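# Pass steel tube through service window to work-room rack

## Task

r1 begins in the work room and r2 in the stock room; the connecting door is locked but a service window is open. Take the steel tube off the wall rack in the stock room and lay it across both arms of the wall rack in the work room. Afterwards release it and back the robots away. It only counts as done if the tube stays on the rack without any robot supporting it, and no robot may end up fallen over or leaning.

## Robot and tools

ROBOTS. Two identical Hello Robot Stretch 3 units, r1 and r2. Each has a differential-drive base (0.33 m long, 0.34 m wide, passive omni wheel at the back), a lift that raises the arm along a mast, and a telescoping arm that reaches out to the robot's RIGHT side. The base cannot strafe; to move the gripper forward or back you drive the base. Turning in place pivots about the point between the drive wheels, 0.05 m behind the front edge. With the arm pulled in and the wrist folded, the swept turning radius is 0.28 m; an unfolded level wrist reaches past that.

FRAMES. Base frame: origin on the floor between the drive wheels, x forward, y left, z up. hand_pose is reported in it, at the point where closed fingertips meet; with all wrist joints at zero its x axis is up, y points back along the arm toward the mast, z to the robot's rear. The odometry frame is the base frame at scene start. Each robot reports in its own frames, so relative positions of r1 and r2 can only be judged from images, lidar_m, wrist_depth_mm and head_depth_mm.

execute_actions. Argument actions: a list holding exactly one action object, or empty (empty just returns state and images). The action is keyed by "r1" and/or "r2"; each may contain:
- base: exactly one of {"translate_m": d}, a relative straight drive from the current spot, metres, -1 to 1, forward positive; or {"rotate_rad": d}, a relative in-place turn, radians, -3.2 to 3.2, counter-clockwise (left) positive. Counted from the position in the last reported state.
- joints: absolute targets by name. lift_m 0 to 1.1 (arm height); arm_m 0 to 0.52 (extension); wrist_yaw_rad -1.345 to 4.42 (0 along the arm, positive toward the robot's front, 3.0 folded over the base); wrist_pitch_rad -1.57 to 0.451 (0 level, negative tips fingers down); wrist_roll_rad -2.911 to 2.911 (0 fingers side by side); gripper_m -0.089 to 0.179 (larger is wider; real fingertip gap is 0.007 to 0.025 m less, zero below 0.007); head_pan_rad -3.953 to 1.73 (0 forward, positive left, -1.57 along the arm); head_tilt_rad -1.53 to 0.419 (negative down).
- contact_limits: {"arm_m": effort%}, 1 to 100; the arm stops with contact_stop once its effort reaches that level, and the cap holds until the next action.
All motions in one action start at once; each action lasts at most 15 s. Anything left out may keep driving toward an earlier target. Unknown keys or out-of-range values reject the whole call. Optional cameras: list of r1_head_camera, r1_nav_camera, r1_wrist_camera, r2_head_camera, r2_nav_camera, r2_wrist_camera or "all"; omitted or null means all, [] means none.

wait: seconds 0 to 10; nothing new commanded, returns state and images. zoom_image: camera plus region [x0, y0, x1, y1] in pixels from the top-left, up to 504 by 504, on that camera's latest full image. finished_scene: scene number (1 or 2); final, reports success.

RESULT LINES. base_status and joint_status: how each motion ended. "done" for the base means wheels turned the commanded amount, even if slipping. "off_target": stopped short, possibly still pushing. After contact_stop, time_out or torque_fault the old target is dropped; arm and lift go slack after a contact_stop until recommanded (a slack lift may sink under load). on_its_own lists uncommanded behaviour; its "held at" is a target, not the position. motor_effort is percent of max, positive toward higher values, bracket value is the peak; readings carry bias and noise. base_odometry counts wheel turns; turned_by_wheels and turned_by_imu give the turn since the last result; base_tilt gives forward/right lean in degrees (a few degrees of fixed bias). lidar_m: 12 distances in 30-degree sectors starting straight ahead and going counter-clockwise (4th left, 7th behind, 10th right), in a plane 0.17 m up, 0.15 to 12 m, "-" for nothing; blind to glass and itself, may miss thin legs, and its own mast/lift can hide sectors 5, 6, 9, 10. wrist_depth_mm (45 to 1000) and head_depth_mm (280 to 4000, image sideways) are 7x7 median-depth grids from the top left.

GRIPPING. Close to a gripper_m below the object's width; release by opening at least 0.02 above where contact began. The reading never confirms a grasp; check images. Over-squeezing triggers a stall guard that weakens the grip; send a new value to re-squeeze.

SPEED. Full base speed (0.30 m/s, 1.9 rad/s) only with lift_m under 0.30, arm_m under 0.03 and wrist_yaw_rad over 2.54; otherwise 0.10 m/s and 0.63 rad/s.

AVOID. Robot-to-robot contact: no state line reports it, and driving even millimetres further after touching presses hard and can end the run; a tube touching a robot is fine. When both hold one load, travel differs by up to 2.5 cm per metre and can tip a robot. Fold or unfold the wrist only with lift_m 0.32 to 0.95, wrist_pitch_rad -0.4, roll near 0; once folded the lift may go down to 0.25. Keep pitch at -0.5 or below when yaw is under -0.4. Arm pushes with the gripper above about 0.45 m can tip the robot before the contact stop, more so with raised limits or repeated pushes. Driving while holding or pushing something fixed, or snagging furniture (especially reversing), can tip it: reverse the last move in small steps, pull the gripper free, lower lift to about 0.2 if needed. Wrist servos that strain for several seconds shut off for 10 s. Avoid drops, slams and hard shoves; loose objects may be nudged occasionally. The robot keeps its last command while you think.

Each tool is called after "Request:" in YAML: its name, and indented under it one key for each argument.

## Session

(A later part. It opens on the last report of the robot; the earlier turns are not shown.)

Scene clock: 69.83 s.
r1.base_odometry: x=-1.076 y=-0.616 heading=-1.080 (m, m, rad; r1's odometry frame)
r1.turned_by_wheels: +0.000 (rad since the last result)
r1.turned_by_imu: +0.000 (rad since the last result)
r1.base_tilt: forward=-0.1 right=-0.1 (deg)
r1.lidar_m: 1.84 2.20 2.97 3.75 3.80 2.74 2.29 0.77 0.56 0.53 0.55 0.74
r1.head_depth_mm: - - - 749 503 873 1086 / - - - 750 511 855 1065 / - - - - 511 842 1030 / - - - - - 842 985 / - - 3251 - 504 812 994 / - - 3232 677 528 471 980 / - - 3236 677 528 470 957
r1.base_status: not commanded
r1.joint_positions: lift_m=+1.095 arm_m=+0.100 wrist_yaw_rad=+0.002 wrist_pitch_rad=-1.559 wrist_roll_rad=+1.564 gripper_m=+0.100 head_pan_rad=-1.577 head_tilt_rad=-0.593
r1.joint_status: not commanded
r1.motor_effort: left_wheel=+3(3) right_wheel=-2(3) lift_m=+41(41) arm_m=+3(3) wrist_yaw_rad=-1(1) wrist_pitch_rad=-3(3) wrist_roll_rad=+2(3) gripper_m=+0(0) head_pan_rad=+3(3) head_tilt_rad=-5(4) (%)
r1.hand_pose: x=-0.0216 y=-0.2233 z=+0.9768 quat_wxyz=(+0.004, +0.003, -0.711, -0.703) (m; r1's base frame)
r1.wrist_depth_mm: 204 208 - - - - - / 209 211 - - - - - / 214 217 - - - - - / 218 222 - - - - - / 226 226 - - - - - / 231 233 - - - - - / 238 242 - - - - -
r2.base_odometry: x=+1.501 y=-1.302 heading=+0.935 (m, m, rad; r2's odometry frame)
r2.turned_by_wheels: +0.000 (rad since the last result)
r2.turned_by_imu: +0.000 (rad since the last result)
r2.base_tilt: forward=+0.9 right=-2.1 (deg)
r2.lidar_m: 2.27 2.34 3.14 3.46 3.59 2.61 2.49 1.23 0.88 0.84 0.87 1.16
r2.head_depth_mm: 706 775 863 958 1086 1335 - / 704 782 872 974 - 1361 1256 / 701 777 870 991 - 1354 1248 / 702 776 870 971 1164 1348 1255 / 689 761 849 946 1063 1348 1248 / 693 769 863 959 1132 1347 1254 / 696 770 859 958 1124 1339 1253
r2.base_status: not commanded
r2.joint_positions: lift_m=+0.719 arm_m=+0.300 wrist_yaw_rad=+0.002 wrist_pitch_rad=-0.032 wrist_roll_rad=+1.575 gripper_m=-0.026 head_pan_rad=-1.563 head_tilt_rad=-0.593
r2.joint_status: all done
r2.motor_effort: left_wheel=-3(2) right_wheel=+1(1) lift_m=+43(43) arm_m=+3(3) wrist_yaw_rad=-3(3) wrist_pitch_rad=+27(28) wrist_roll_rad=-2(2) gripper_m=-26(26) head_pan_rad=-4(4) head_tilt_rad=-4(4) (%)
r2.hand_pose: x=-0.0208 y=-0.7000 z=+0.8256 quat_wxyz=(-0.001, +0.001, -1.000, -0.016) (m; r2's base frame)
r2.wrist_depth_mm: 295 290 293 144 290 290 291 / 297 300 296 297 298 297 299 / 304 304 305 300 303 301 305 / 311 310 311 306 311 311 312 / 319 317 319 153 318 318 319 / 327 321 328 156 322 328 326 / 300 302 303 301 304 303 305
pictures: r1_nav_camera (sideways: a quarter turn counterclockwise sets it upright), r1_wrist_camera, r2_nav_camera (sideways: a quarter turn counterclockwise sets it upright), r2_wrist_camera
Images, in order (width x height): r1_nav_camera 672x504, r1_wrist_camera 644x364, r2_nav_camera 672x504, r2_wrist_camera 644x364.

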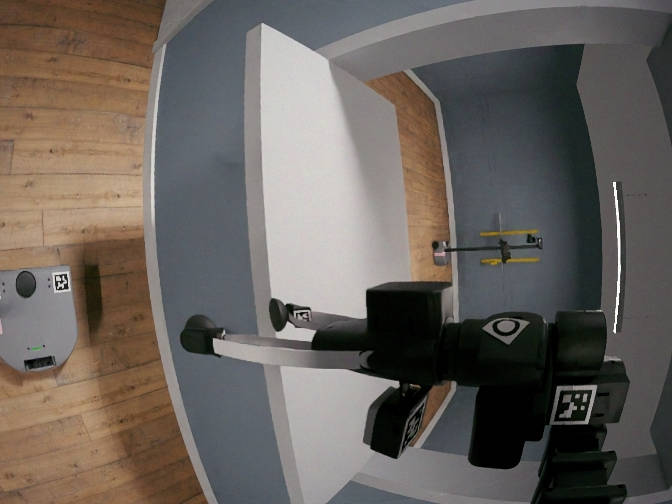

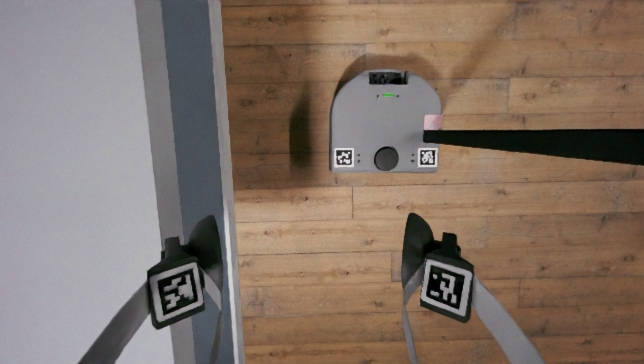

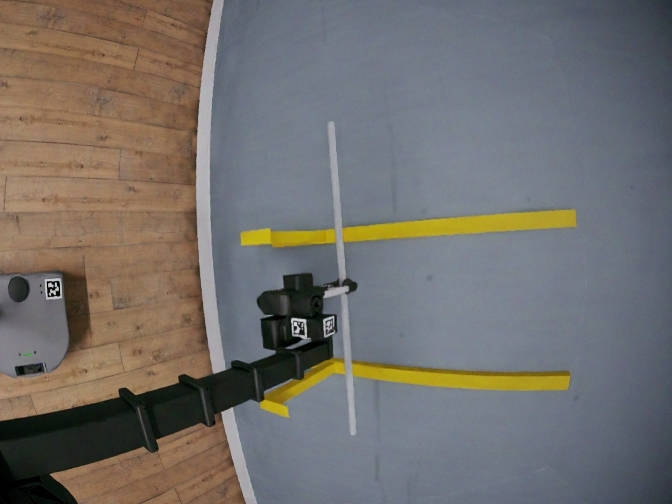

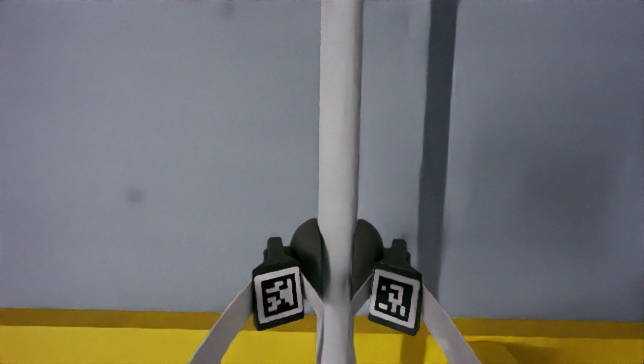

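Request:
execute_actions:
  actions:
    - {"r2":{"joints":{"lift_m":0.88,"arm_m":0.12}},"r1":{"joints":{"arm_m":0.05,"head_tilt_rad":-0.3}}}
  cameras: []

Request:
execute_actions:
  actions:
    - {"r2":{"base":{"rotate_rad":1.55},"joints":{"lift_m":1.095,"arm_m":0.05,"wrist_pitch_rad":-0.5,"head_pan_rad":0,"head_tilt_rad":-0.2}}}
  cameras: []

Request:
execute_actions:
  actions:
    - {"r2":{"base":{"translate_m":1.0},"joints":{"wrist_pitch_rad":-1.56}}}
  cameras: ["r2_wrist_camera","r2_head_camera","r1_nav_camera"]

Scene clock: 83.60 s.
r1.base_odometry: x=-1.076 y=-0.616 heading=-1.080 (m, m, rad; r1's odometry frame)
r1.turned_by_wheels: +0.000 (rad since the last result)
r1.turned_by_imu: +0.001 (rad since the last result)
r1.base_tilt: forward=-0.1 right=+0.1 (deg)
r1.lidar_m: 1.84 2.20 2.96 3.76 3.80 2.74 2.28 0.77 0.56 0.53 0.55 0.74
r1.head_depth_mm: - - - - - - - / - - - - - - - / - - - - - - - / - - - - - - - / - - - - 797 630 - / - - - - 800 583 457 / - - - - 802 584 458
r1.base_status: not commanded
r1.joint_positions: lift_m=+1.095 arm_m=+0.050 wrist_yaw_rad=+0.002 wrist_pitch_rad=-1.559 wrist_roll_rad=+1.564 gripper_m=+0.100 head_pan_rad=-1.577 head_tilt_rad=-0.310
r1.joint_status: all done
r1.motor_effort: left_wheel=+3(3) right_wheel=-2(2) lift_m=+41(42) arm_m=-4(6) wrist_yaw_rad=-1(1) wrist_pitch_rad=-3(3) wrist_roll_rad=+3(3) gripper_m=+0(0) head_pan_rad=+3(3) head_tilt_rad=+4(30) (%)
r1.hand_pose: x=-0.0216 y=-0.1738 z=+0.9768 quat_wxyz=(+0.004, +0.003, -0.711, -0.703) (m; r1's base frame)
r1.wrist_depth_mm: 204 648 - - - - - / 211 647 - - - - - / 215 637 - - - - - / 220 641 - - - - - / 226 625 - - - - - / 232 249 - - - - - / 238 680 - - - - -
r2.base_odometry: x=+1.501 y=-1.302 heading=+0.935 (m, m, rad; r2's odometry frame)
r2.turned_by_wheels: +0.000 (rad since the last result)
r2.turned_by_imu: -0.001 (rad since the last result)
r2.base_tilt: forward=+0.9 right=-2.2 (deg)
r2.lidar_m: 2.27 2.33 3.11 3.45 3.55 2.60 2.49 1.23 0.88 0.84 0.87 1.16
r2.head_depth_mm: 705 776 859 956 - - 1254 / 703 779 875 956 - - 1254 / 702 780 872 984 - - 1248 / 701 776 868 982 - 1362 1250 / 690 763 849 946 1057 1354 1250 / 693 771 861 981 1130 1338 1250 / 695 769 859 975 1124 1341 1255
r2.base_status: not commanded
r2.joint_positions: lift_m=+0.879 arm_m=+0.120 wrist_yaw_rad=+0.002 wrist_pitch_rad=-0.033 wrist_roll_rad=+1.575 gripper_m=-0.026 head_pan_rad=-1.563 head_tilt_rad=-0.593
r2.joint_status: all done
r2.motor_effort: left_wheel=-2(3) right_wheel=+1(1) lift_m=+43(44) arm_m=-4(4) wrist_yaw_rad=-2(2) wrist_pitch_rad=+27(27) wrist_roll_rad=-2(2) gripper_m=-26(26) head_pan_rad=-4(4) head_tilt_rad=-4(4) (%)
r2.hand_pose: x=-0.0209 y=-0.5206 z=+0.9855 quat_wxyz=(-0.001, +0.001, -1.000, -0.017) (m; r2's base frame)
r2.wrist_depth_mm: 469 468 461 144 466 464 464 / 476 474 476 148 479 470 475 / 485 484 487 479 484 483 477 / 494 493 494 489 498 495 492 / 507 508 512 153 506 508 505 / 521 526 524 156 488 481 481 / 530 531 534 532 536 531 533
pictures: none
No camera images: the call's "cameras" was empty. Leave "cameras" out to get every camera's image.

Scene clock: 87.00 s.
r1.base_odometry: x=-1.076 y=-0.616 heading=-1.080 (m, m, rad; r1's odometry frame)
r1.turned_by_wheels: +0.000 (rad since the last result)
r1.turned_by_imu: +0.000 (rad since the last result)
r1.base_tilt: forward=-0.1 right=+0.1 (deg)
r1.lidar_m: 1.84 2.19 2.96 3.77 3.80 2.74 2.28 0.77 0.56 0.53 0.55 0.74
r1.head_depth_mm: - - - - - - - / - - - - - - - / - - - - - - - / - - - - - - - / - - - - 796 628 - / - - - - 799 582 458 / - - - - 801 584 459
r1.base_status: not commanded
r1.joint_positions: lift_m=+1.095 arm_m=+0.050 wrist_yaw_rad=+0.002 wrist_pitch_rad=-1.559 wrist_roll_rad=+1.564 gripper_m=+0.100 head_pan_rad=-1.577 head_tilt_rad=-0.310
r1.joint_status: not commanded
r1.motor_effort: left_wheel=+3(3) right_wheel=-2(3) lift_m=+41(42) arm_m=-4(4) wrist_yaw_rad=-1(2) wrist_pitch_rad=-3(3) wrist_roll_rad=+2(3) gripper_m=+0(0) head_pan_rad=+3(2) head_tilt_rad=+5(7) (%)
r1.hand_pose: x=-0.0216 y=-0.1738 z=+0.9768 quat_wxyz=(+0.004, +0.003, -0.711, -0.703) (m; r1's base frame)
r1.wrist_depth_mm: 205 665 - - - - - / 210 642 - - - - - / 215 640 - - - - - / 220 638 - - - - - / 225 628 - - - - - / 233 248 - - - - - / 238 671 - - - - -
r2.base_odometry: x=+1.501 y=-1.302 heading=+2.485 (m, m, rad; r2's odometry frame)
r2.turned_by_wheels: +1.550 (rad since the last result)
r2.turned_by_imu: +1.570 (rad since the last result)
r2.base_tilt: forward=+0.8 right=-2.2 (deg)
r2.lidar_m: 3.46 3.55 2.62 2.49 1.26 0.89 0.84 0.86 1.14 2.27 2.32 3.02
r2.head_depth_mm: 3269 3386 3491 3661 3216 2216 1686 / 3225 3312 3527 3680 3249 2215 1682 / 3233 3275 3545 3686 3230 2215 1681 / 3183 3298 - 3626 3231 2227 1697 / 3136 3267 - 3644 3253 2220 1681 / 3178 3233 3399 3549 3228 2208 1694 / 3109 3242 3368 3574 3247 2210 1687
r2.base_status: done
r2.joint_positions: lift_m=+1.094 arm_m=+0.050 wrist_yaw_rad=+0.000 wrist_pitch_rad=-0.540 wrist_roll_rad=+1.575 gripper_m=-0.026 head_pan_rad=-0.007 head_tilt_rad=-0.211
r2.joint_status: all done
r2.motor_effort: left_wheel=-3(7) right_wheel=+1(4) lift_m=+43(42) arm_m=-4(3) wrist_yaw_rad=+0(2) wrist_pitch_rad=+21(28) wrist_roll_rad=-2(2) gripper_m=-25(26) head_pan_rad=+5(60) head_tilt_rad=+7(37) (%)
r2.hand_pose: x=-0.0214 y=-0.4026 z=+1.0806 quat_wxyz=(-0.001, -0.001, -0.964, -0.267) (m; r2's base frame)
r2.wrist_depth_mm: - - - 143 - - 971 / - - - - - - - / - - - - - - 973 / - - - - - - - / - - - 154 - - - / - - - 156 - - - / - - - - - - -
pictures: none
No camera images: the call's "cameras" was empty. Leave "cameras" out to get every camera's image.

Scene clock: 98.67 s.
r1.base_odometry: x=-1.076 y=-0.616 heading=-1.080 (m, m, rad; r1's odometry frame)
r1.turned_by_wheels: +0.000 (rad since the last result)
r1.turned_by_imu: +0.001 (rad since the last result)
r1.base_tilt: forward=+0.0 right=+0.0 (deg)
r1.lidar_m: 1.84 2.20 2.95 3.78 3.81 2.75 2.29 0.77 0.56 0.53 0.55 0.74
r1.head_depth_mm: - - - - - - - / - - - - - - - / - - - - - - - / - - - - - - - / - - - - 797 630 - / - - - - 801 583 457 / - - - - 801 584 458
r1.base_status: not commanded
r1.joint_positions: lift_m=+1.095 arm_m=+0.050 wrist_yaw_rad=+0.002 wrist_pitch_rad=-1.559 wrist_roll_rad=+1.564 gripper_m=+0.100 head_pan_rad=-1.577 head_tilt_rad=-0.310
r1.joint_status: not commanded
r1.motor_effort: left_wheel=+3(3) right_wheel=-3(3) lift_m=+42(42) arm_m=-4(5) wrist_yaw_rad=-1(1) wrist_pitch_rad=-3(3) wrist_roll_rad=+3(3) gripper_m=+0(0) head_pan_rad=+3(3) head_tilt_rad=+5(6) (%)
r1.hand_pose: x=-0.0216 y=-0.1738 z=+0.9768 quat_wxyz=(+0.004, +0.003, -0.711, -0.703) (m; r1's base frame)
r1.wrist_depth_mm: 206 661 - - - - - / 211 655 - - - - - / 215 657 - - - - - / 221 653 - - - - - / 226 624 - - - - - / 231 249 - - - - - / 239 686 - - - - -
r2.base_odometry: x=+0.709 y=-0.692 heading=+2.485 (m, m, rad; r2's odometry frame)
r2.turned_by_wheels: +0.000 (rad since the last result)
r2.turned_by_imu: -0.006 (rad since the last result)
r2.base_tilt: forward=+0.8 right=-2.1 (deg)
r2.lidar_m: 2.48 2.54 2.69 2.54 2.61 1.94 1.83 1.88 2.34 2.21 2.27 2.62
r2.head_depth_mm: 2304 2388 2480 2610 2729 2224 1679 / 2271 2359 2479 2596 2729 2233 1684 / 2232 2366 - 2599 2680 2234 1694 / 2222 - - 2580 2652 2213 1680 / 2204 - - 2554 2629 2213 1698 / 2169 2296 - 2522 2616 2240 1680 / 2188 2283 2401 2529 2620 2220 1686
r2.base_status: done
r2.joint_positions: lift_m=+1.094 arm_m=+0.050 wrist_yaw_rad=+0.000 wrist_pitch_rad=-1.551 wrist_roll_rad=+1.574 gripper_m=-0.026 head_pan_rad=-0.007 head_tilt_rad=-0.211
r2.joint_status: all done
r2.motor_effort: left_wheel=-2(3) right_wheel=+1(4) lift_m=+43(42) arm_m=-3(3) wrist_yaw_rad=+0(1) wrist_pitch_rad=-4(20) wrist_roll_rad=-2(2) gripper_m=-24(26) head_pan_rad=+5(5) head_tilt_rad=+6(6) (%)
r2.hand_pose: x=-0.0215 y=-0.1759 z=+0.9765 quat_wxyz=(-0.001, -0.001, -0.714, -0.700) (m; r2's base frame)
r2.wrist_depth_mm: - - - - - - - / - - - - - - - / - - - - - - - / - - - - - - - / - - - 153 - - - / - - - 155 - - - / - - - - - - -
pictures: r1_nav_camera (sideways: a quarter turn counterclockwise sets it upright), r2_head_camera (sideways: a quarter turn clockwise sets it upright), r2_wrist_camera
Images, in order (width x height): r1_nav_camera 672x504, r2_head_camera 896x504, r2_wrist_camera 644x364.

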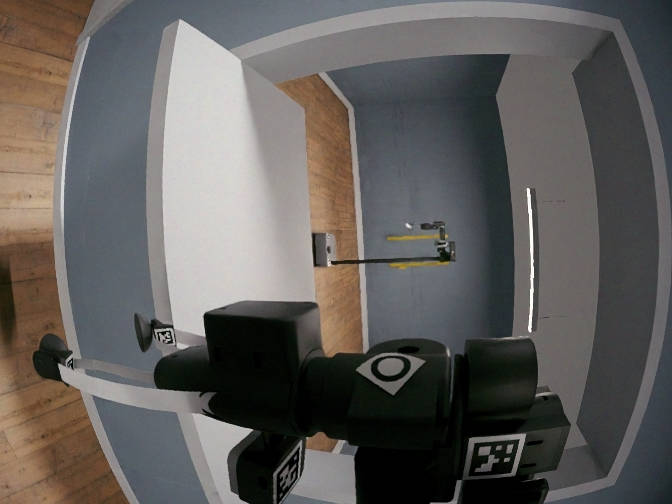

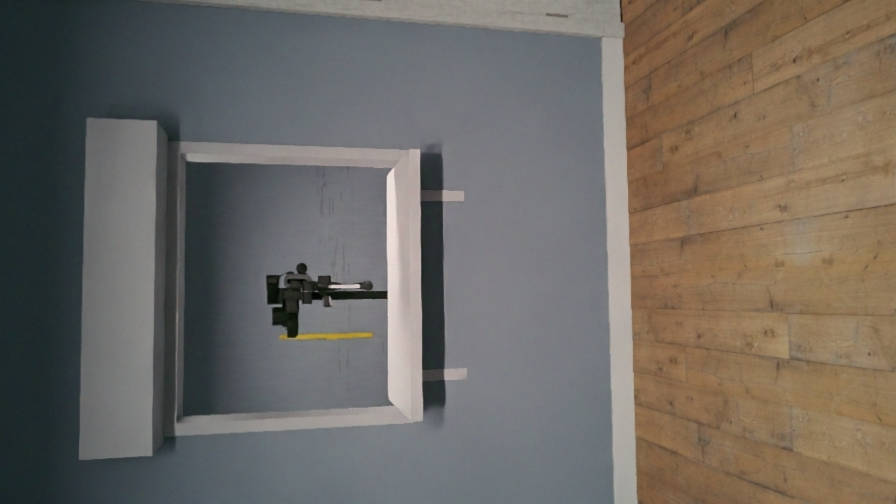

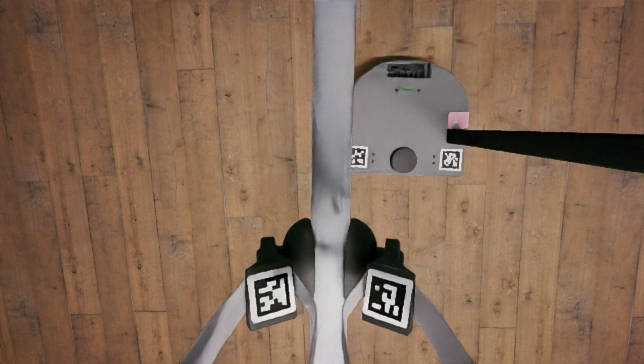

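Request:
execute_actions:
  actions:
    - {"r2":{"base":{"translate_m":1.0},"joints":{"arm_m":0.01}}}
  cameras: ["r2_wrist_camera"]

Request:
execute_actions:
  actions:
    - {"r2":{"base":{"translate_m":0.98},"joints":{"head_pan_rad":-1.3,"head_tilt_rad":-0.6}}}
  cameras: ["r2_wrist_camera","r2_nav_camera","r1_nav_camera"]

Scene clock: 113.63 s.
r1.base_odometry: x=-1.076 y=-0.616 heading=-1.080 (m, m, rad; r1's odometry frame)
r1.turned_by_wheels: +0.000 (rad since the last result)
r1.turned_by_imu: +0.002 (rad since the last result)
r1.base_tilt: forward=+0.0 right=+0.1 (deg)
r1.lidar_m: 1.84 2.20 2.97 3.76 3.79 2.74 2.29 0.77 0.56 0.53 0.55 0.74
r1.head_depth_mm: - - - - - - - / - - - - - - - / - - - - - - - / - - - - - - - / - - - - 795 630 - / - - - - 799 583 457 / - - - - 803 583 458
r1.base_status: not commanded
r1.joint_positions: lift_m=+1.095 arm_m=+0.050 wrist_yaw_rad=+0.002 wrist_pitch_rad=-1.559 wrist_roll_rad=+1.564 gripper_m=+0.100 head_pan_rad=-1.577 head_tilt_rad=-0.310
r1.joint_status: not commanded
r1.motor_effort: left_wheel=+3(3) right_wheel=-2(2) lift_m=+40(41) arm_m=-4(4) wrist_yaw_rad=-2(1) wrist_pitch_rad=-3(3) wrist_roll_rad=+3(3) gripper_m=+0(1) head_pan_rad=+3(3) head_tilt_rad=+5(6) (%)
r1.hand_pose: x=-0.0216 y=-0.1738 z=+0.9768 quat_wxyz=(+0.004, +0.003, -0.711, -0.703) (m; r1's base frame)
r1.wrist_depth_mm: 206 666 - - - - - / 209 648 - - - - - / 216 646 - - - - - / 220 632 - - - - - / 224 633 - - - - - / 233 249 - - - - - / 237 685 - - - - -
r2.base_odometry: x=-0.083 y=-0.081 heading=+2.485 (m, m, rad; r2's odometry frame)
r2.turned_by_wheels: +0.000 (rad since the last result)
r2.turned_by_imu: -0.006 (rad since the last result)
r2.base_tilt: forward=+0.9 right=-2.2 (deg)
r2.lidar_m: 1.48 1.52 1.99 2.60 2.66 2.99 2.83 2.90 2.27 2.14 2.18 1.57
r2.head_depth_mm: 1241 1398 1464 1534 1610 1682 1691 / 1246 - 1592 1532 1599 1672 1695 / 1250 - - 1754 1580 1667 1695 / 1245 - - 1756 1564 1646 1686 / 1249 - 2124 1756 1554 1623 1684 / 1253 - - 1755 1549 1621 1662 / 1249 - - 1760 1537 1611 1645
r2.base_status: done
r2.joint_positions: lift_m=+1.094 arm_m=+0.010 wrist_yaw_rad=+0.000 wrist_pitch_rad=-1.552 wrist_roll_rad=+1.574 gripper_m=-0.026 head_pan_rad=-0.007 head_tilt_rad=-0.211
r2.joint_status: all done
r2.motor_effort: left_wheel=-2(5) right_wheel=+1(4) lift_m=+42(42) arm_m=-4(3) wrist_yaw_rad=+0(0) wrist_pitch_rad=-3(4) wrist_roll_rad=-2(2) gripper_m=-23(23) head_pan_rad=+5(6) head_tilt_rad=+6(6) (%)
r2.hand_pose: x=-0.0215 y=-0.1357 z=+0.9765 quat_wxyz=(-0.001, -0.001, -0.713, -0.701) (m; r2's base frame)
r2.wrist_depth_mm: - - - - - - - / - - - - - - - / - - - - - - - / - - - - - - - / - - - 154 - - - / - - - 155 - - - / - - - - - - -
pictures: r2_wrist_camera
Images, in order (width x height): r2_wrist_camera 644x364.

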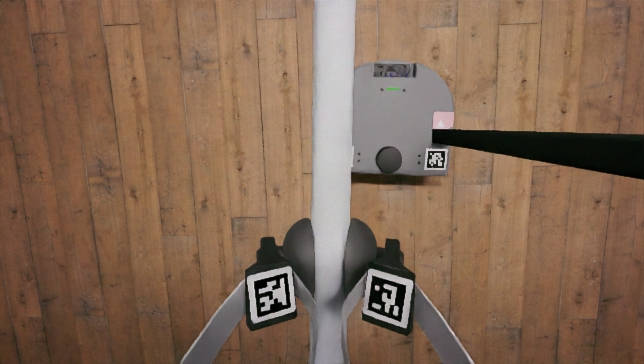

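Scene clock: 125.10 s.
r1.base_odometry: x=-1.076 y=-0.616 heading=-1.080 (m, m, rad; r1's odometry frame)
r1.turned_by_wheels: +0.000 (rad since the last result)
r1.turned_by_imu: +0.001 (rad since the last result)
r1.base_tilt: forward=-0.1 right=+0.0 (deg)
r1.lidar_m: 1.84 2.20 2.95 3.76 3.81 2.74 2.28 0.77 0.56 0.53 0.55 0.74
r1.head_depth_mm: - - - - - - - / - - - - - - - / - - - - - - - / - 1142 - - - - - / - 1058 - - 798 630 - / - - - 3959 797 583 458 / - - - - 800 583 458
r1.base_status: not commanded
r1.joint_positions: lift_m=+1.095 arm_m=+0.050 wrist_yaw_rad=+0.002 wrist_pitch_rad=-1.559 wrist_roll_rad=+1.564 gripper_m=+0.100 head_pan_rad=-1.577 head_tilt_rad=-0.310
r1.joint_status: not commanded
r1.motor_effort: left_wheel=+3(3) right_wheel=-3(2) lift_m=+42(41) arm_m=-4(4) wrist_yaw_rad=-1(1) wrist_pitch_rad=-3(3) wrist_roll_rad=+2(2) gripper_m=+0(0) head_pan_rad=+3(3) head_tilt_rad=+6(5) (%)
r1.hand_pose: x=-0.0216 y=-0.1738 z=+0.9768 quat_wxyz=(+0.004, +0.003, -0.711, -0.703) (m; r1's base frame)
r1.wrist_depth_mm: 206 660 - - - - - / 211 647 - - - - - / 214 648 - - - - - / 221 632 - - - - - / 226 629 - - - - - / 231 249 - - - - - / 238 671 - - - - -
r2.base_odometry: x=-0.860 y=+0.517 heading=+2.485 (m, m, rad; r2's odometry frame)
r2.turned_by_wheels: +0.000 (rad since the last result)
r2.turned_by_imu: -0.005 (rad since the last result)
r2.base_tilt: forward=+1.0 right=-2.1 (deg)
r2.lidar_m: 0.51 0.52 0.68 1.61 2.72 3.56 3.80 3.17 2.20 2.10 0.77 0.54
r2.head_depth_mm: 1739 1915 2161 2291 1839 - - / 1798 1980 2194 2291 1850 - - / 1827 2006 2266 2291 1796 1499 1199 / 1838 2033 2276 2218 1801 1482 1254 / 1390 1497 1612 1728 1750 1474 1251 / 1063 1125 1193 1241 1372 1401 1260 / 859 917 979 1024 1077 1135 1177
r2.base_status: done
r2.joint_positions: lift_m=+1.094 arm_m=+0.010 wrist_yaw_rad=+0.000 wrist_pitch_rad=-1.552 wrist_roll_rad=+1.574 gripper_m=-0.026 head_pan_rad=-1.293 head_tilt_rad=-0.592
r2.joint_status: all done
r2.motor_effort: left_wheel=-1(5) right_wheel=+0(4) lift_m=+42(43) arm_m=-3(3) wrist_yaw_rad=+0(0) wrist_pitch_rad=-3(3) wrist_roll_rad=-1(2) gripper_m=-23(24) head_pan_rad=-4(57) head_tilt_rad=-5(34) (%)
r2.hand_pose: x=-0.0215 y=-0.1357 z=+0.9765 quat_wxyz=(-0.001, -0.001, -0.713, -0.701) (m; r2's base frame)
r2.wrist_depth_mm: - - - - - - - / - - - - - - - / - - - - - - - / - - - - - - - / - - - 154 - - - / - - - 156 - - - / - - - 974 964 967 975
pictures: r1_nav_camera (sideways: a quarter turn counterclockwise sets it upright), r2_nav_camera (sideways: a quarter turn counterclockwise sets it upright), r2_wrist_camera
Images, in order (width x height): r1_nav_camera 672x504, r2_nav_camera 672x504, r2_wrist_camera 644x364.

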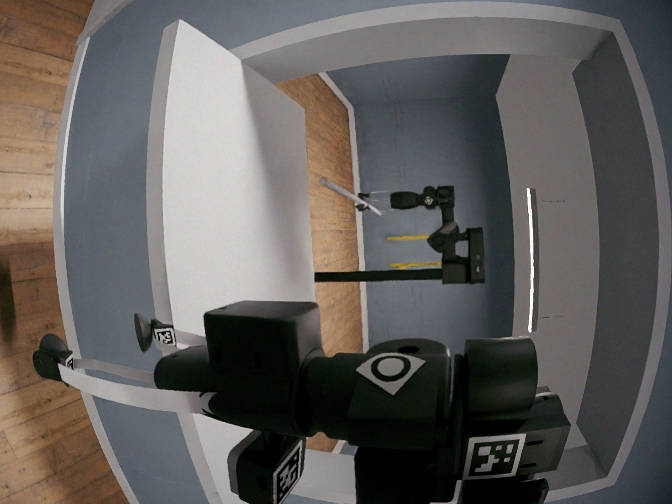

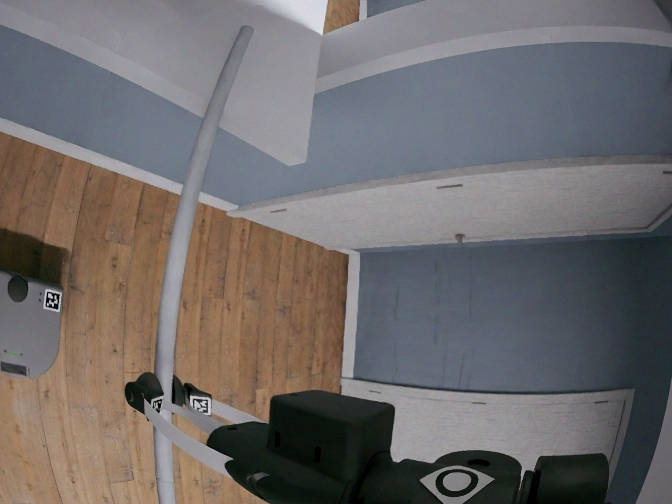

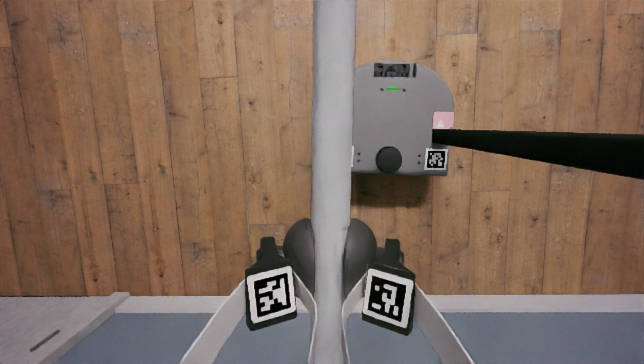

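Request:
execute_actions:
  actions:
    - {"r2":{"base":{"rotate_rad":1.78}}}
  cameras: []

Request:
execute_actions:
  actions:
    - {"r2":{"joints":{"arm_m":0.13,"wrist_roll_rad":1.17,"head_pan_rad":-1.7}},"r1":{"joints":{"wrist_roll_rad":1.01,"head_tilt_rad":-0.6}}}
  cameras: ["r2_wrist_camera","r2_nav_camera","r1_nav_camera"]

Scene clock: 132.90 s.
r1.base_odometry: x=-1.076 y=-0.616 heading=-1.080 (m, m, rad; r1's odometry frame)
r1.turned_by_wheels: +0.000 (rad since the last result)
r1.turned_by_imu: +0.001 (rad since the last result)
r1.base_tilt: forward=+0.1 right=+0.0 (deg)
r1.lidar_m: 1.84 2.20 2.96 3.77 3.81 2.74 2.29 0.77 0.56 0.53 0.55 0.74
r1.head_depth_mm: - - - - - - - / - - - - - - - / - - - - - - - / - - - - - - - / - - 978 3639 798 629 - / - 1125 - - 800 582 458 / - - - - 800 584 458
r1.base_status: not commanded
r1.joint_positions: lift_m=+1.095 arm_m=+0.050 wrist_yaw_rad=+0.002 wrist_pitch_rad=-1.559 wrist_roll_rad=+1.564 gripper_m=+0.100 head_pan_rad=-1.577 head_tilt_rad=-0.310
r1.joint_status: not commanded
r1.motor_effort: left_wheel=+4(3) right_wheel=-2(2) lift_m=+41(41) arm_m=-4(4) wrist_yaw_rad=-1(1) wrist_pitch_rad=-3(3) wrist_roll_rad=+3(3) gripper_m=+0(0) head_pan_rad=+3(3) head_tilt_rad=+8(6) (%)
r1.hand_pose: x=-0.0216 y=-0.1738 z=+0.9768 quat_wxyz=(+0.004, +0.003, -0.711, -0.703) (m; r1's base frame)
r1.wrist_depth_mm: 206 659 - - - - - / 211 653 - - - - - / 216 637 - - - - - / 220 639 - - - - - / 226 629 - - - - - / 233 250 - - - - - / 237 682 - - - - -
r2.base_odometry: x=-0.860 y=+0.517 heading=-2.019 (m, m, rad; r2's odometry frame)
r2.turned_by_wheels: +1.780 (rad since the last result)
r2.turned_by_imu: +1.802 (rad since the last result)
r2.base_tilt: forward=+0.9 right=-2.2 (deg)
r2.lidar_m: 2.66 2.90 3.83 3.78 2.62 2.12 1.26 0.64 0.51 0.51 0.56 0.85
r2.head_depth_mm: - - 2979 663 540 - - / - - 3105 662 540 - - / - - 3085 665 523 466 1019 / - - 912 663 523 863 1056 / - - 909 664 521 938 1155 / - - 3152 663 523 1025 1215 / 679 703 748 664 555 1136 1252
r2.base_status: done
r2.joint_positions: lift_m=+1.094 arm_m=+0.010 wrist_yaw_rad=+0.000 wrist_pitch_rad=-1.552 wrist_roll_rad=+1.572 gripper_m=-0.026 head_pan_rad=-1.293 head_tilt_rad=-0.593
r2.joint_status: not commanded
r2.motor_effort: left_wheel=-3(8) right_wheel=+1(4) lift_m=+43(43) arm_m=-3(3) wrist_yaw_rad=+0(0) wrist_pitch_rad=-3(3) wrist_roll_rad=-1(1) gripper_m=-23(23) head_pan_rad=-4(4) head_tilt_rad=-4(5) (%)
r2.hand_pose: x=-0.0215 y=-0.1357 z=+0.9765 quat_wxyz=(+0.000, -0.001, -0.713, -0.701) (m; r2's base frame)
r2.wrist_depth_mm: 218 588 971 - - - - / 223 606 - - - - - / 228 629 - - - - - / 233 666 - - - - - / 240 680 - 154 - - - / 248 737 - 156 - - - / 255 784 - - - - -
pictures: none
No camera images: the call's "cameras" was empty. Leave "cameras" out to get every camera's image.

Scene clock: 135.03 s.
r1.base_odometry: x=-1.076 y=-0.616 heading=-1.080 (m, m, rad; r1's odometry frame)
r1.turned_by_wheels: +0.000 (rad since the last result)
r1.turned_by_imu: +0.000 (rad since the last result)
r1.base_tilt: forward=+0.0 right=-0.1 (deg)
r1.lidar_m: 1.84 2.21 2.96 3.76 3.81 2.73 2.29 0.77 0.56 0.53 0.55 0.74
r1.head_depth_mm: - - - - 496 870 1087 / - - - - - 856 1073 / - - - - - - 1048 / - - - - - - 1019 / 731 - 883 676 - - 1001 / 1034 - 1296 677 528 472 975 / - - 3089 679 528 469 955
r1.base_status: not commanded
r1.joint_positions: lift_m=+1.095 arm_m=+0.050 wrist_yaw_rad=+0.002 wrist_pitch_rad=-1.559 wrist_roll_rad=+1.017 gripper_m=+0.100 head_pan_rad=-1.577 head_tilt_rad=-0.592
r1.joint_status: all done
r1.motor_effort: left_wheel=+3(3) right_wheel=-3(2) lift_m=+41(41) arm_m=-4(3) wrist_yaw_rad=-1(1) wrist_pitch_rad=-3(3) wrist_roll_rad=-4(4) gripper_m=+0(1) head_pan_rad=+3(3) head_tilt_rad=-4(32) (%)
r1.hand_pose: x=-0.0217 y=-0.1739 z=+0.9768 quat_wxyz=(+0.195, +0.193, -0.684, -0.676) (m; r1's base frame)
r1.wrist_depth_mm: 205 206 838 - - - - / 209 229 - - - - - / 213 668 - - - - - / 221 812 - - - - - / 242 - - - - - - / 703 - - - - - - / 872 - - - - - -
r2.base_odometry: x=-0.860 y=+0.517 heading=-2.019 (m, m, rad; r2's odometry frame)
r2.turned_by_wheels: +0.000 (rad since the last result)
r2.turned_by_imu: +0.000 (rad since the last result)
r2.base_tilt: forward=+0.9 right=-2.1 (deg)
r2.lidar_m: 2.66 2.90 3.81 3.80 2.63 2.12 1.25 0.64 0.51 0.51 0.55 0.85
r2.head_depth_mm: - - 866 664 491 454 952 / - - 865 618 523 455 957 / - - 3135 617 523 445 960 / - - - - - - 960 / - - - - 507 447 966 / - - 3166 640 522 453 967 / - - 3142 664 522 466 974
r2.base_status: not commanded
r2.joint_positions: lift_m=+1.094 arm_m=+0.130 wrist_yaw_rad=+0.000 wrist_pitch_rad=-1.553 wrist_roll_rad=+1.170 gripper_m=-0.026 head_pan_rad=-1.693 head_tilt_rad=-0.593
r2.joint_status: all done
r2.motor_effort: left_wheel=-3(2) right_wheel=+2(1) lift_m=+42(43) arm_m=+3(4) wrist_yaw_rad=+0(5) wrist_pitch_rad=-3(3) wrist_roll_rad=+0(10) gripper_m=-23(23) head_pan_rad=-4(40) head_tilt_rad=-5(5) (%)
r2.hand_pose: x=-0.0216 y=-0.2548 z=+0.9765 quat_wxyz=(+0.142, +0.139, -0.699, -0.687) (m; r2's base frame)
r2.wrist_depth_mm: 218 214 211 208 - - - / 221 220 217 213 - - - / 227 225 222 218 - - - / 235 231 226 - - - - / 238 236 234 154 - - - / 244 242 - 156 - - - / 251 249 - - - - -
pictures: r1_nav_camera (sideways: a quarter turn counterclockwise sets it upright), r2_nav_camera (sideways: a quarter turn counterclockwise sets it upright), r2_wrist_camera
Images, in order (width x height): r1_nav_camera 672x504, r2_nav_camera 672x504, r2_wrist_camera 644x364.

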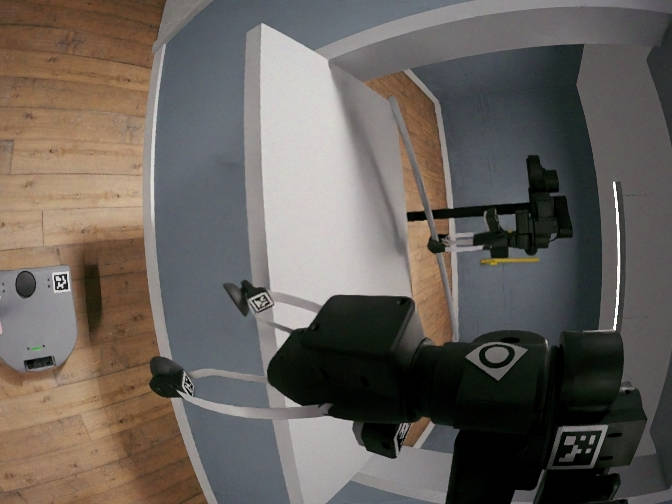

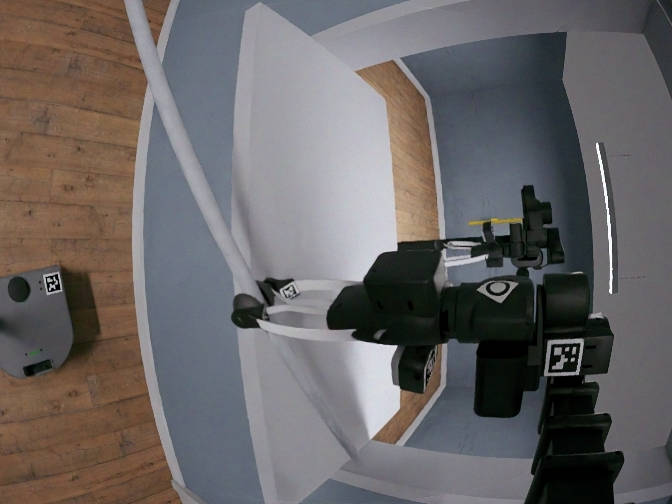

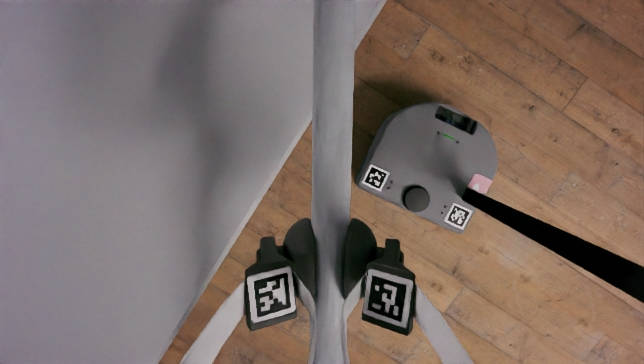

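Request:
execute_actions:
  actions:
    - {"r2":{"joints":{"arm_m":0.47,"wrist_roll_rad":1.0},"contact_limits":{"arm_m":15}},"r1":{"joints":{"wrist_roll_rad":0.84}}}
  cameras: []

Request:
execute_actions:
  actions:
    - {"r2":{"joints":{"lift_m":1.05}}}
  cameras: ["r2_wrist_camera","r2_head_camera","r1_nav_camera"]

Scene clock: 142.50 s.
r1.base_odometry: x=-1.076 y=-0.616 heading=-1.080 (m, m, rad; r1's odometry frame)
r1.turned_by_wheels: +0.000 (rad since the last result)
r1.turned_by_imu: +0.001 (rad since the last result)
r1.base_tilt: forward=+0.0 right=+0.0 (deg)
r1.lidar_m: 1.84 2.20 2.97 3.76 3.81 2.74 2.28 0.77 0.55 0.53 0.55 0.74
r1.head_depth_mm: - - - - 511 872 1086 / - - - - - 859 1062 / - - - - - - 1044 / - - - - - - 1020 / 431 492 3067 650 - - 1024 / 1048 - 3056 677 546 473 972 / - - 3246 677 512 470 956
r1.base_status: not commanded
r1.joint_positions: lift_m=+1.095 arm_m=+0.050 wrist_yaw_rad=+0.002 wrist_pitch_rad=-1.560 wrist_roll_rad=+0.847 gripper_m=+0.100 head_pan_rad=-1.577 head_tilt_rad=-0.592
r1.joint_status: all done
r1.motor_effort: left_wheel=+3(3) right_wheel=-3(3) lift_m=+42(41) arm_m=-4(4) wrist_yaw_rad=-1(2) wrist_pitch_rad=-3(3) wrist_roll_rad=-4(4) gripper_m=+0(1) head_pan_rad=+3(3) head_tilt_rad=-5(5) (%)
r1.hand_pose: x=-0.0217 y=-0.1738 z=+0.9768 quat_wxyz=(+0.253, +0.250, -0.664, -0.658) (m; r1's base frame)
r1.wrist_depth_mm: 204 207 764 - - - - / 209 225 - - - - - / 213 744 - - - - - / 232 984 - - - - - / 763 - - - - - - / 968 - - - - - - / - - - - - - -
r2.base_odometry: x=-0.860 y=+0.517 heading=-2.019 (m, m, rad; r2's odometry frame)
r2.turned_by_wheels: +0.000 (rad since the last result)
r2.turned_by_imu: -0.001 (rad since the last result)
r2.base_tilt: forward=+0.9 right=-2.1 (deg)
r2.lidar_m: 2.65 2.91 3.84 3.78 2.62 2.12 1.25 0.64 0.51 0.51 0.56 0.86
r2.head_depth_mm: - - 867 662 522 453 954 / - - 866 664 523 455 956 / - - 3167 663 522 456 959 / 959 - 3152 664 521 457 959 / - - 1332 639 522 459 964 / - - 3139 636 521 460 971 / - - 3159 637 522 465 974
r2.base_status: not commanded
r2.joint_positions: lift_m=+1.094 arm_m=+0.470 wrist_yaw_rad=+0.000 wrist_pitch_rad=-1.554 wrist_roll_rad=+1.000 gripper_m=-0.026 head_pan_rad=-1.693 head_tilt_rad=-0.593
r2.joint_status: all done
r2.motor_effort: left_wheel=-3(3) right_wheel=+1(1) lift_m=+43(43) arm_m=+3(4) wrist_yaw_rad=+0(5) wrist_pitch_rad=-3(3) wrist_roll_rad=+0(8) gripper_m=-23(23) head_pan_rad=-4(4) head_tilt_rad=-5(4) (%)
r2.contact_limits: arm_m 15 (drawing in: default 20, maximum 32; extending or still: default 27, maximum 44)
r2.hand_pose: x=-0.0216 y=-0.5947 z=+0.9765 quat_wxyz=(+0.201, +0.197, -0.684, -0.673) (m; r2's base frame)
r2.wrist_depth_mm: 215 214 211 207 205 203 202 / 222 218 215 211 210 208 206 / 225 223 220 216 215 212 210 / 231 229 225 221 219 216 213 / 236 234 230 153 224 221 220 / 241 237 237 156 228 225 222 / 247 246 241 237 237 233 229
pictures: none
No camera images: the call's "cameras" was empty. Leave "cameras" out to get every camera's image.

Scene clock: 143.67 s.
r1.base_odometry: x=-1.076 y=-0.616 heading=-1.080 (m, m, rad; r1's odometry frame)
r1.turned_by_wheels: +0.000 (rad since the last result)
r1.turned_by_imu: +0.000 (rad since the last result)
r1.base_tilt: forward=+0.0 right=+0.1 (deg)
r1.lidar_m: 1.83 2.20 2.96 3.76 3.81 2.74 2.28 0.77 0.56 0.53 0.55 0.74
r1.head_depth_mm: - - - - 511 870 1086 / - - - - - 861 1063 / - - - - - - 1043 / - - - - - - 1019 / 425 471 516 678 - - 1021 / 478 - 3070 678 531 473 976 / - - 3263 678 512 469 955
r1.base_status: not commanded
r1.joint_positions: lift_m=+1.095 arm_m=+0.050 wrist_yaw_rad=+0.002 wrist_pitch_rad=-1.560 wrist_roll_rad=+0.847 gripper_m=+0.100 head_pan_rad=-1.577 head_tilt_rad=-0.592
r1.joint_status: not commanded
r1.motor_effort: left_wheel=+3(3) right_wheel=-3(3) lift_m=+41(41) arm_m=-4(4) wrist_yaw_rad=-1(1) wrist_pitch_rad=-3(3) wrist_roll_rad=-4(4) gripper_m=+0(0) head_pan_rad=+3(3) head_tilt_rad=-5(5) (%)
r1.hand_pose: x=-0.0217 y=-0.1738 z=+0.9768 quat_wxyz=(+0.253, +0.250, -0.664, -0.658) (m; r1's base frame)
r1.wrist_depth_mm: 204 206 777 - - - - / 209 227 - - - - - / 214 732 - - - - - / 234 963 - - - - - / 765 - - - - - - / 966 - - - - - - / - - - - - - -
r2.base_odometry: x=-0.860 y=+0.517 heading=-2.019 (m, m, rad; r2's odometry frame)
r2.turned_by_wheels: +0.000 (rad since the last result)
r2.turned_by_imu: +0.000 (rad since the last result)
r2.base_tilt: forward=+0.8 right=-2.1 (deg)
r2.lidar_m: 2.66 2.91 3.82 3.79 2.64 2.12 1.26 0.64 0.51 0.51 0.56 0.85
r2.head_depth_mm: - - 868 664 523 454 951 / - - 3117 665 523 456 957 / - - 3135 666 523 457 960 / - - 3148 665 522 459 963 / - - 866 635 523 460 965 / - - 3185 665 522 461 967 / - - 3183 665 522 465 970
r2.base_status: not commanded
r2.joint_positions: lift_m=+1.053 arm_m=+0.470 wrist_yaw_rad=+0.000 wrist_pitch_rad=-1.560 wrist_roll_rad=+1.000 gripper_m=-0.026 head_pan_rad=-1.693 head_tilt_rad=-0.593
r2.joint_status: lift_m contact_stop (moved -0.042 of -0.044)
r2.on_its_own: lift_m is slack since a contact_stop, until your next command for it
r2.motor_effort: left_wheel=-4(4) right_wheel=+4(4) lift_m=+29(38) arm_m=+3(3) wrist_yaw_rad=+0(0) wrist_pitch_rad=+1(3) wrist_roll_rad=+0(0) gripper_m=-23(23) head_pan_rad=-4(3) head_tilt_rad=-4(4) (%)
r2.hand_pose: x=-0.0216 y=-0.5930 z=+0.9348 quat_wxyz=(+0.200, +0.198, -0.682, -0.675) (m; r2's base frame)
r2.wrist_depth_mm: 176 175 172 169 167 166 164 / 180 178 175 173 171 169 168 / 183 182 179 176 176 173 171 / 189 186 184 180 179 176 174 / 193 190 189 153 183 181 178 / 197 195 193 155 186 185 183 / 203 200 197 194 193 190 187
pictures: r1_nav_camera (sideways: a quarter turn counterclockwise sets it upright), r2_head_camera (sideways: a quarter turn clockwise sets it upright), r2_wrist_camera
Images, in order (width x height): r1_nav_camera 672x504, r2_head_camera 896x504, r2_wrist_camera 644x364.

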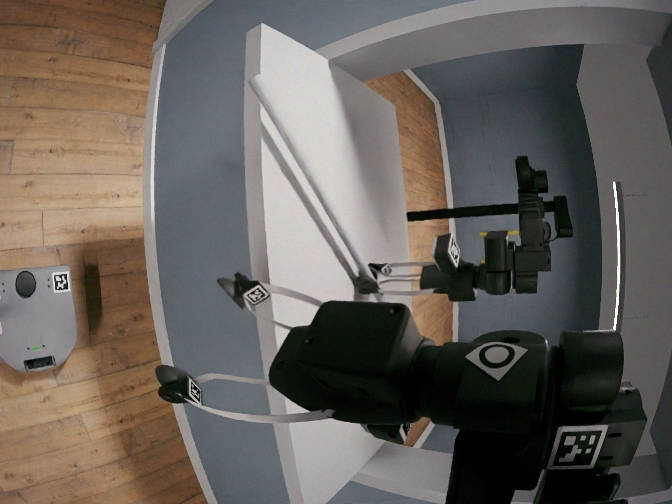

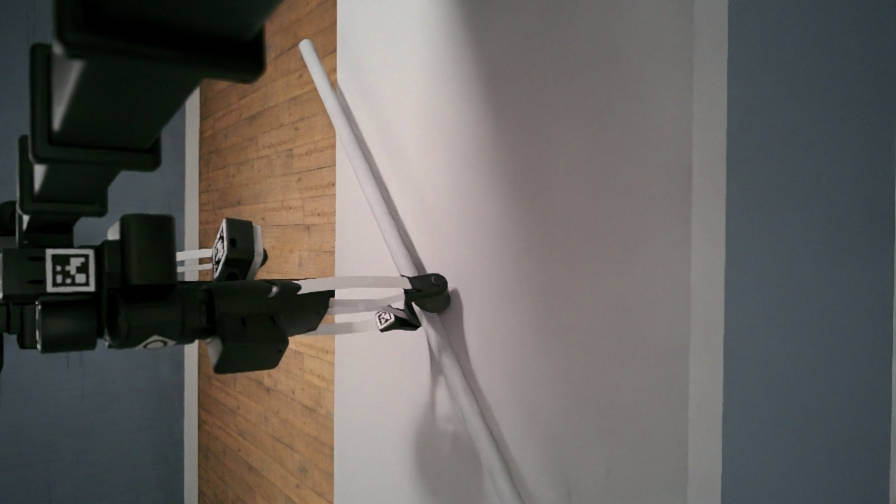

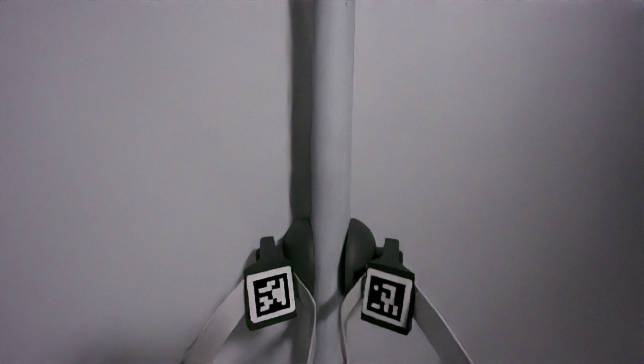

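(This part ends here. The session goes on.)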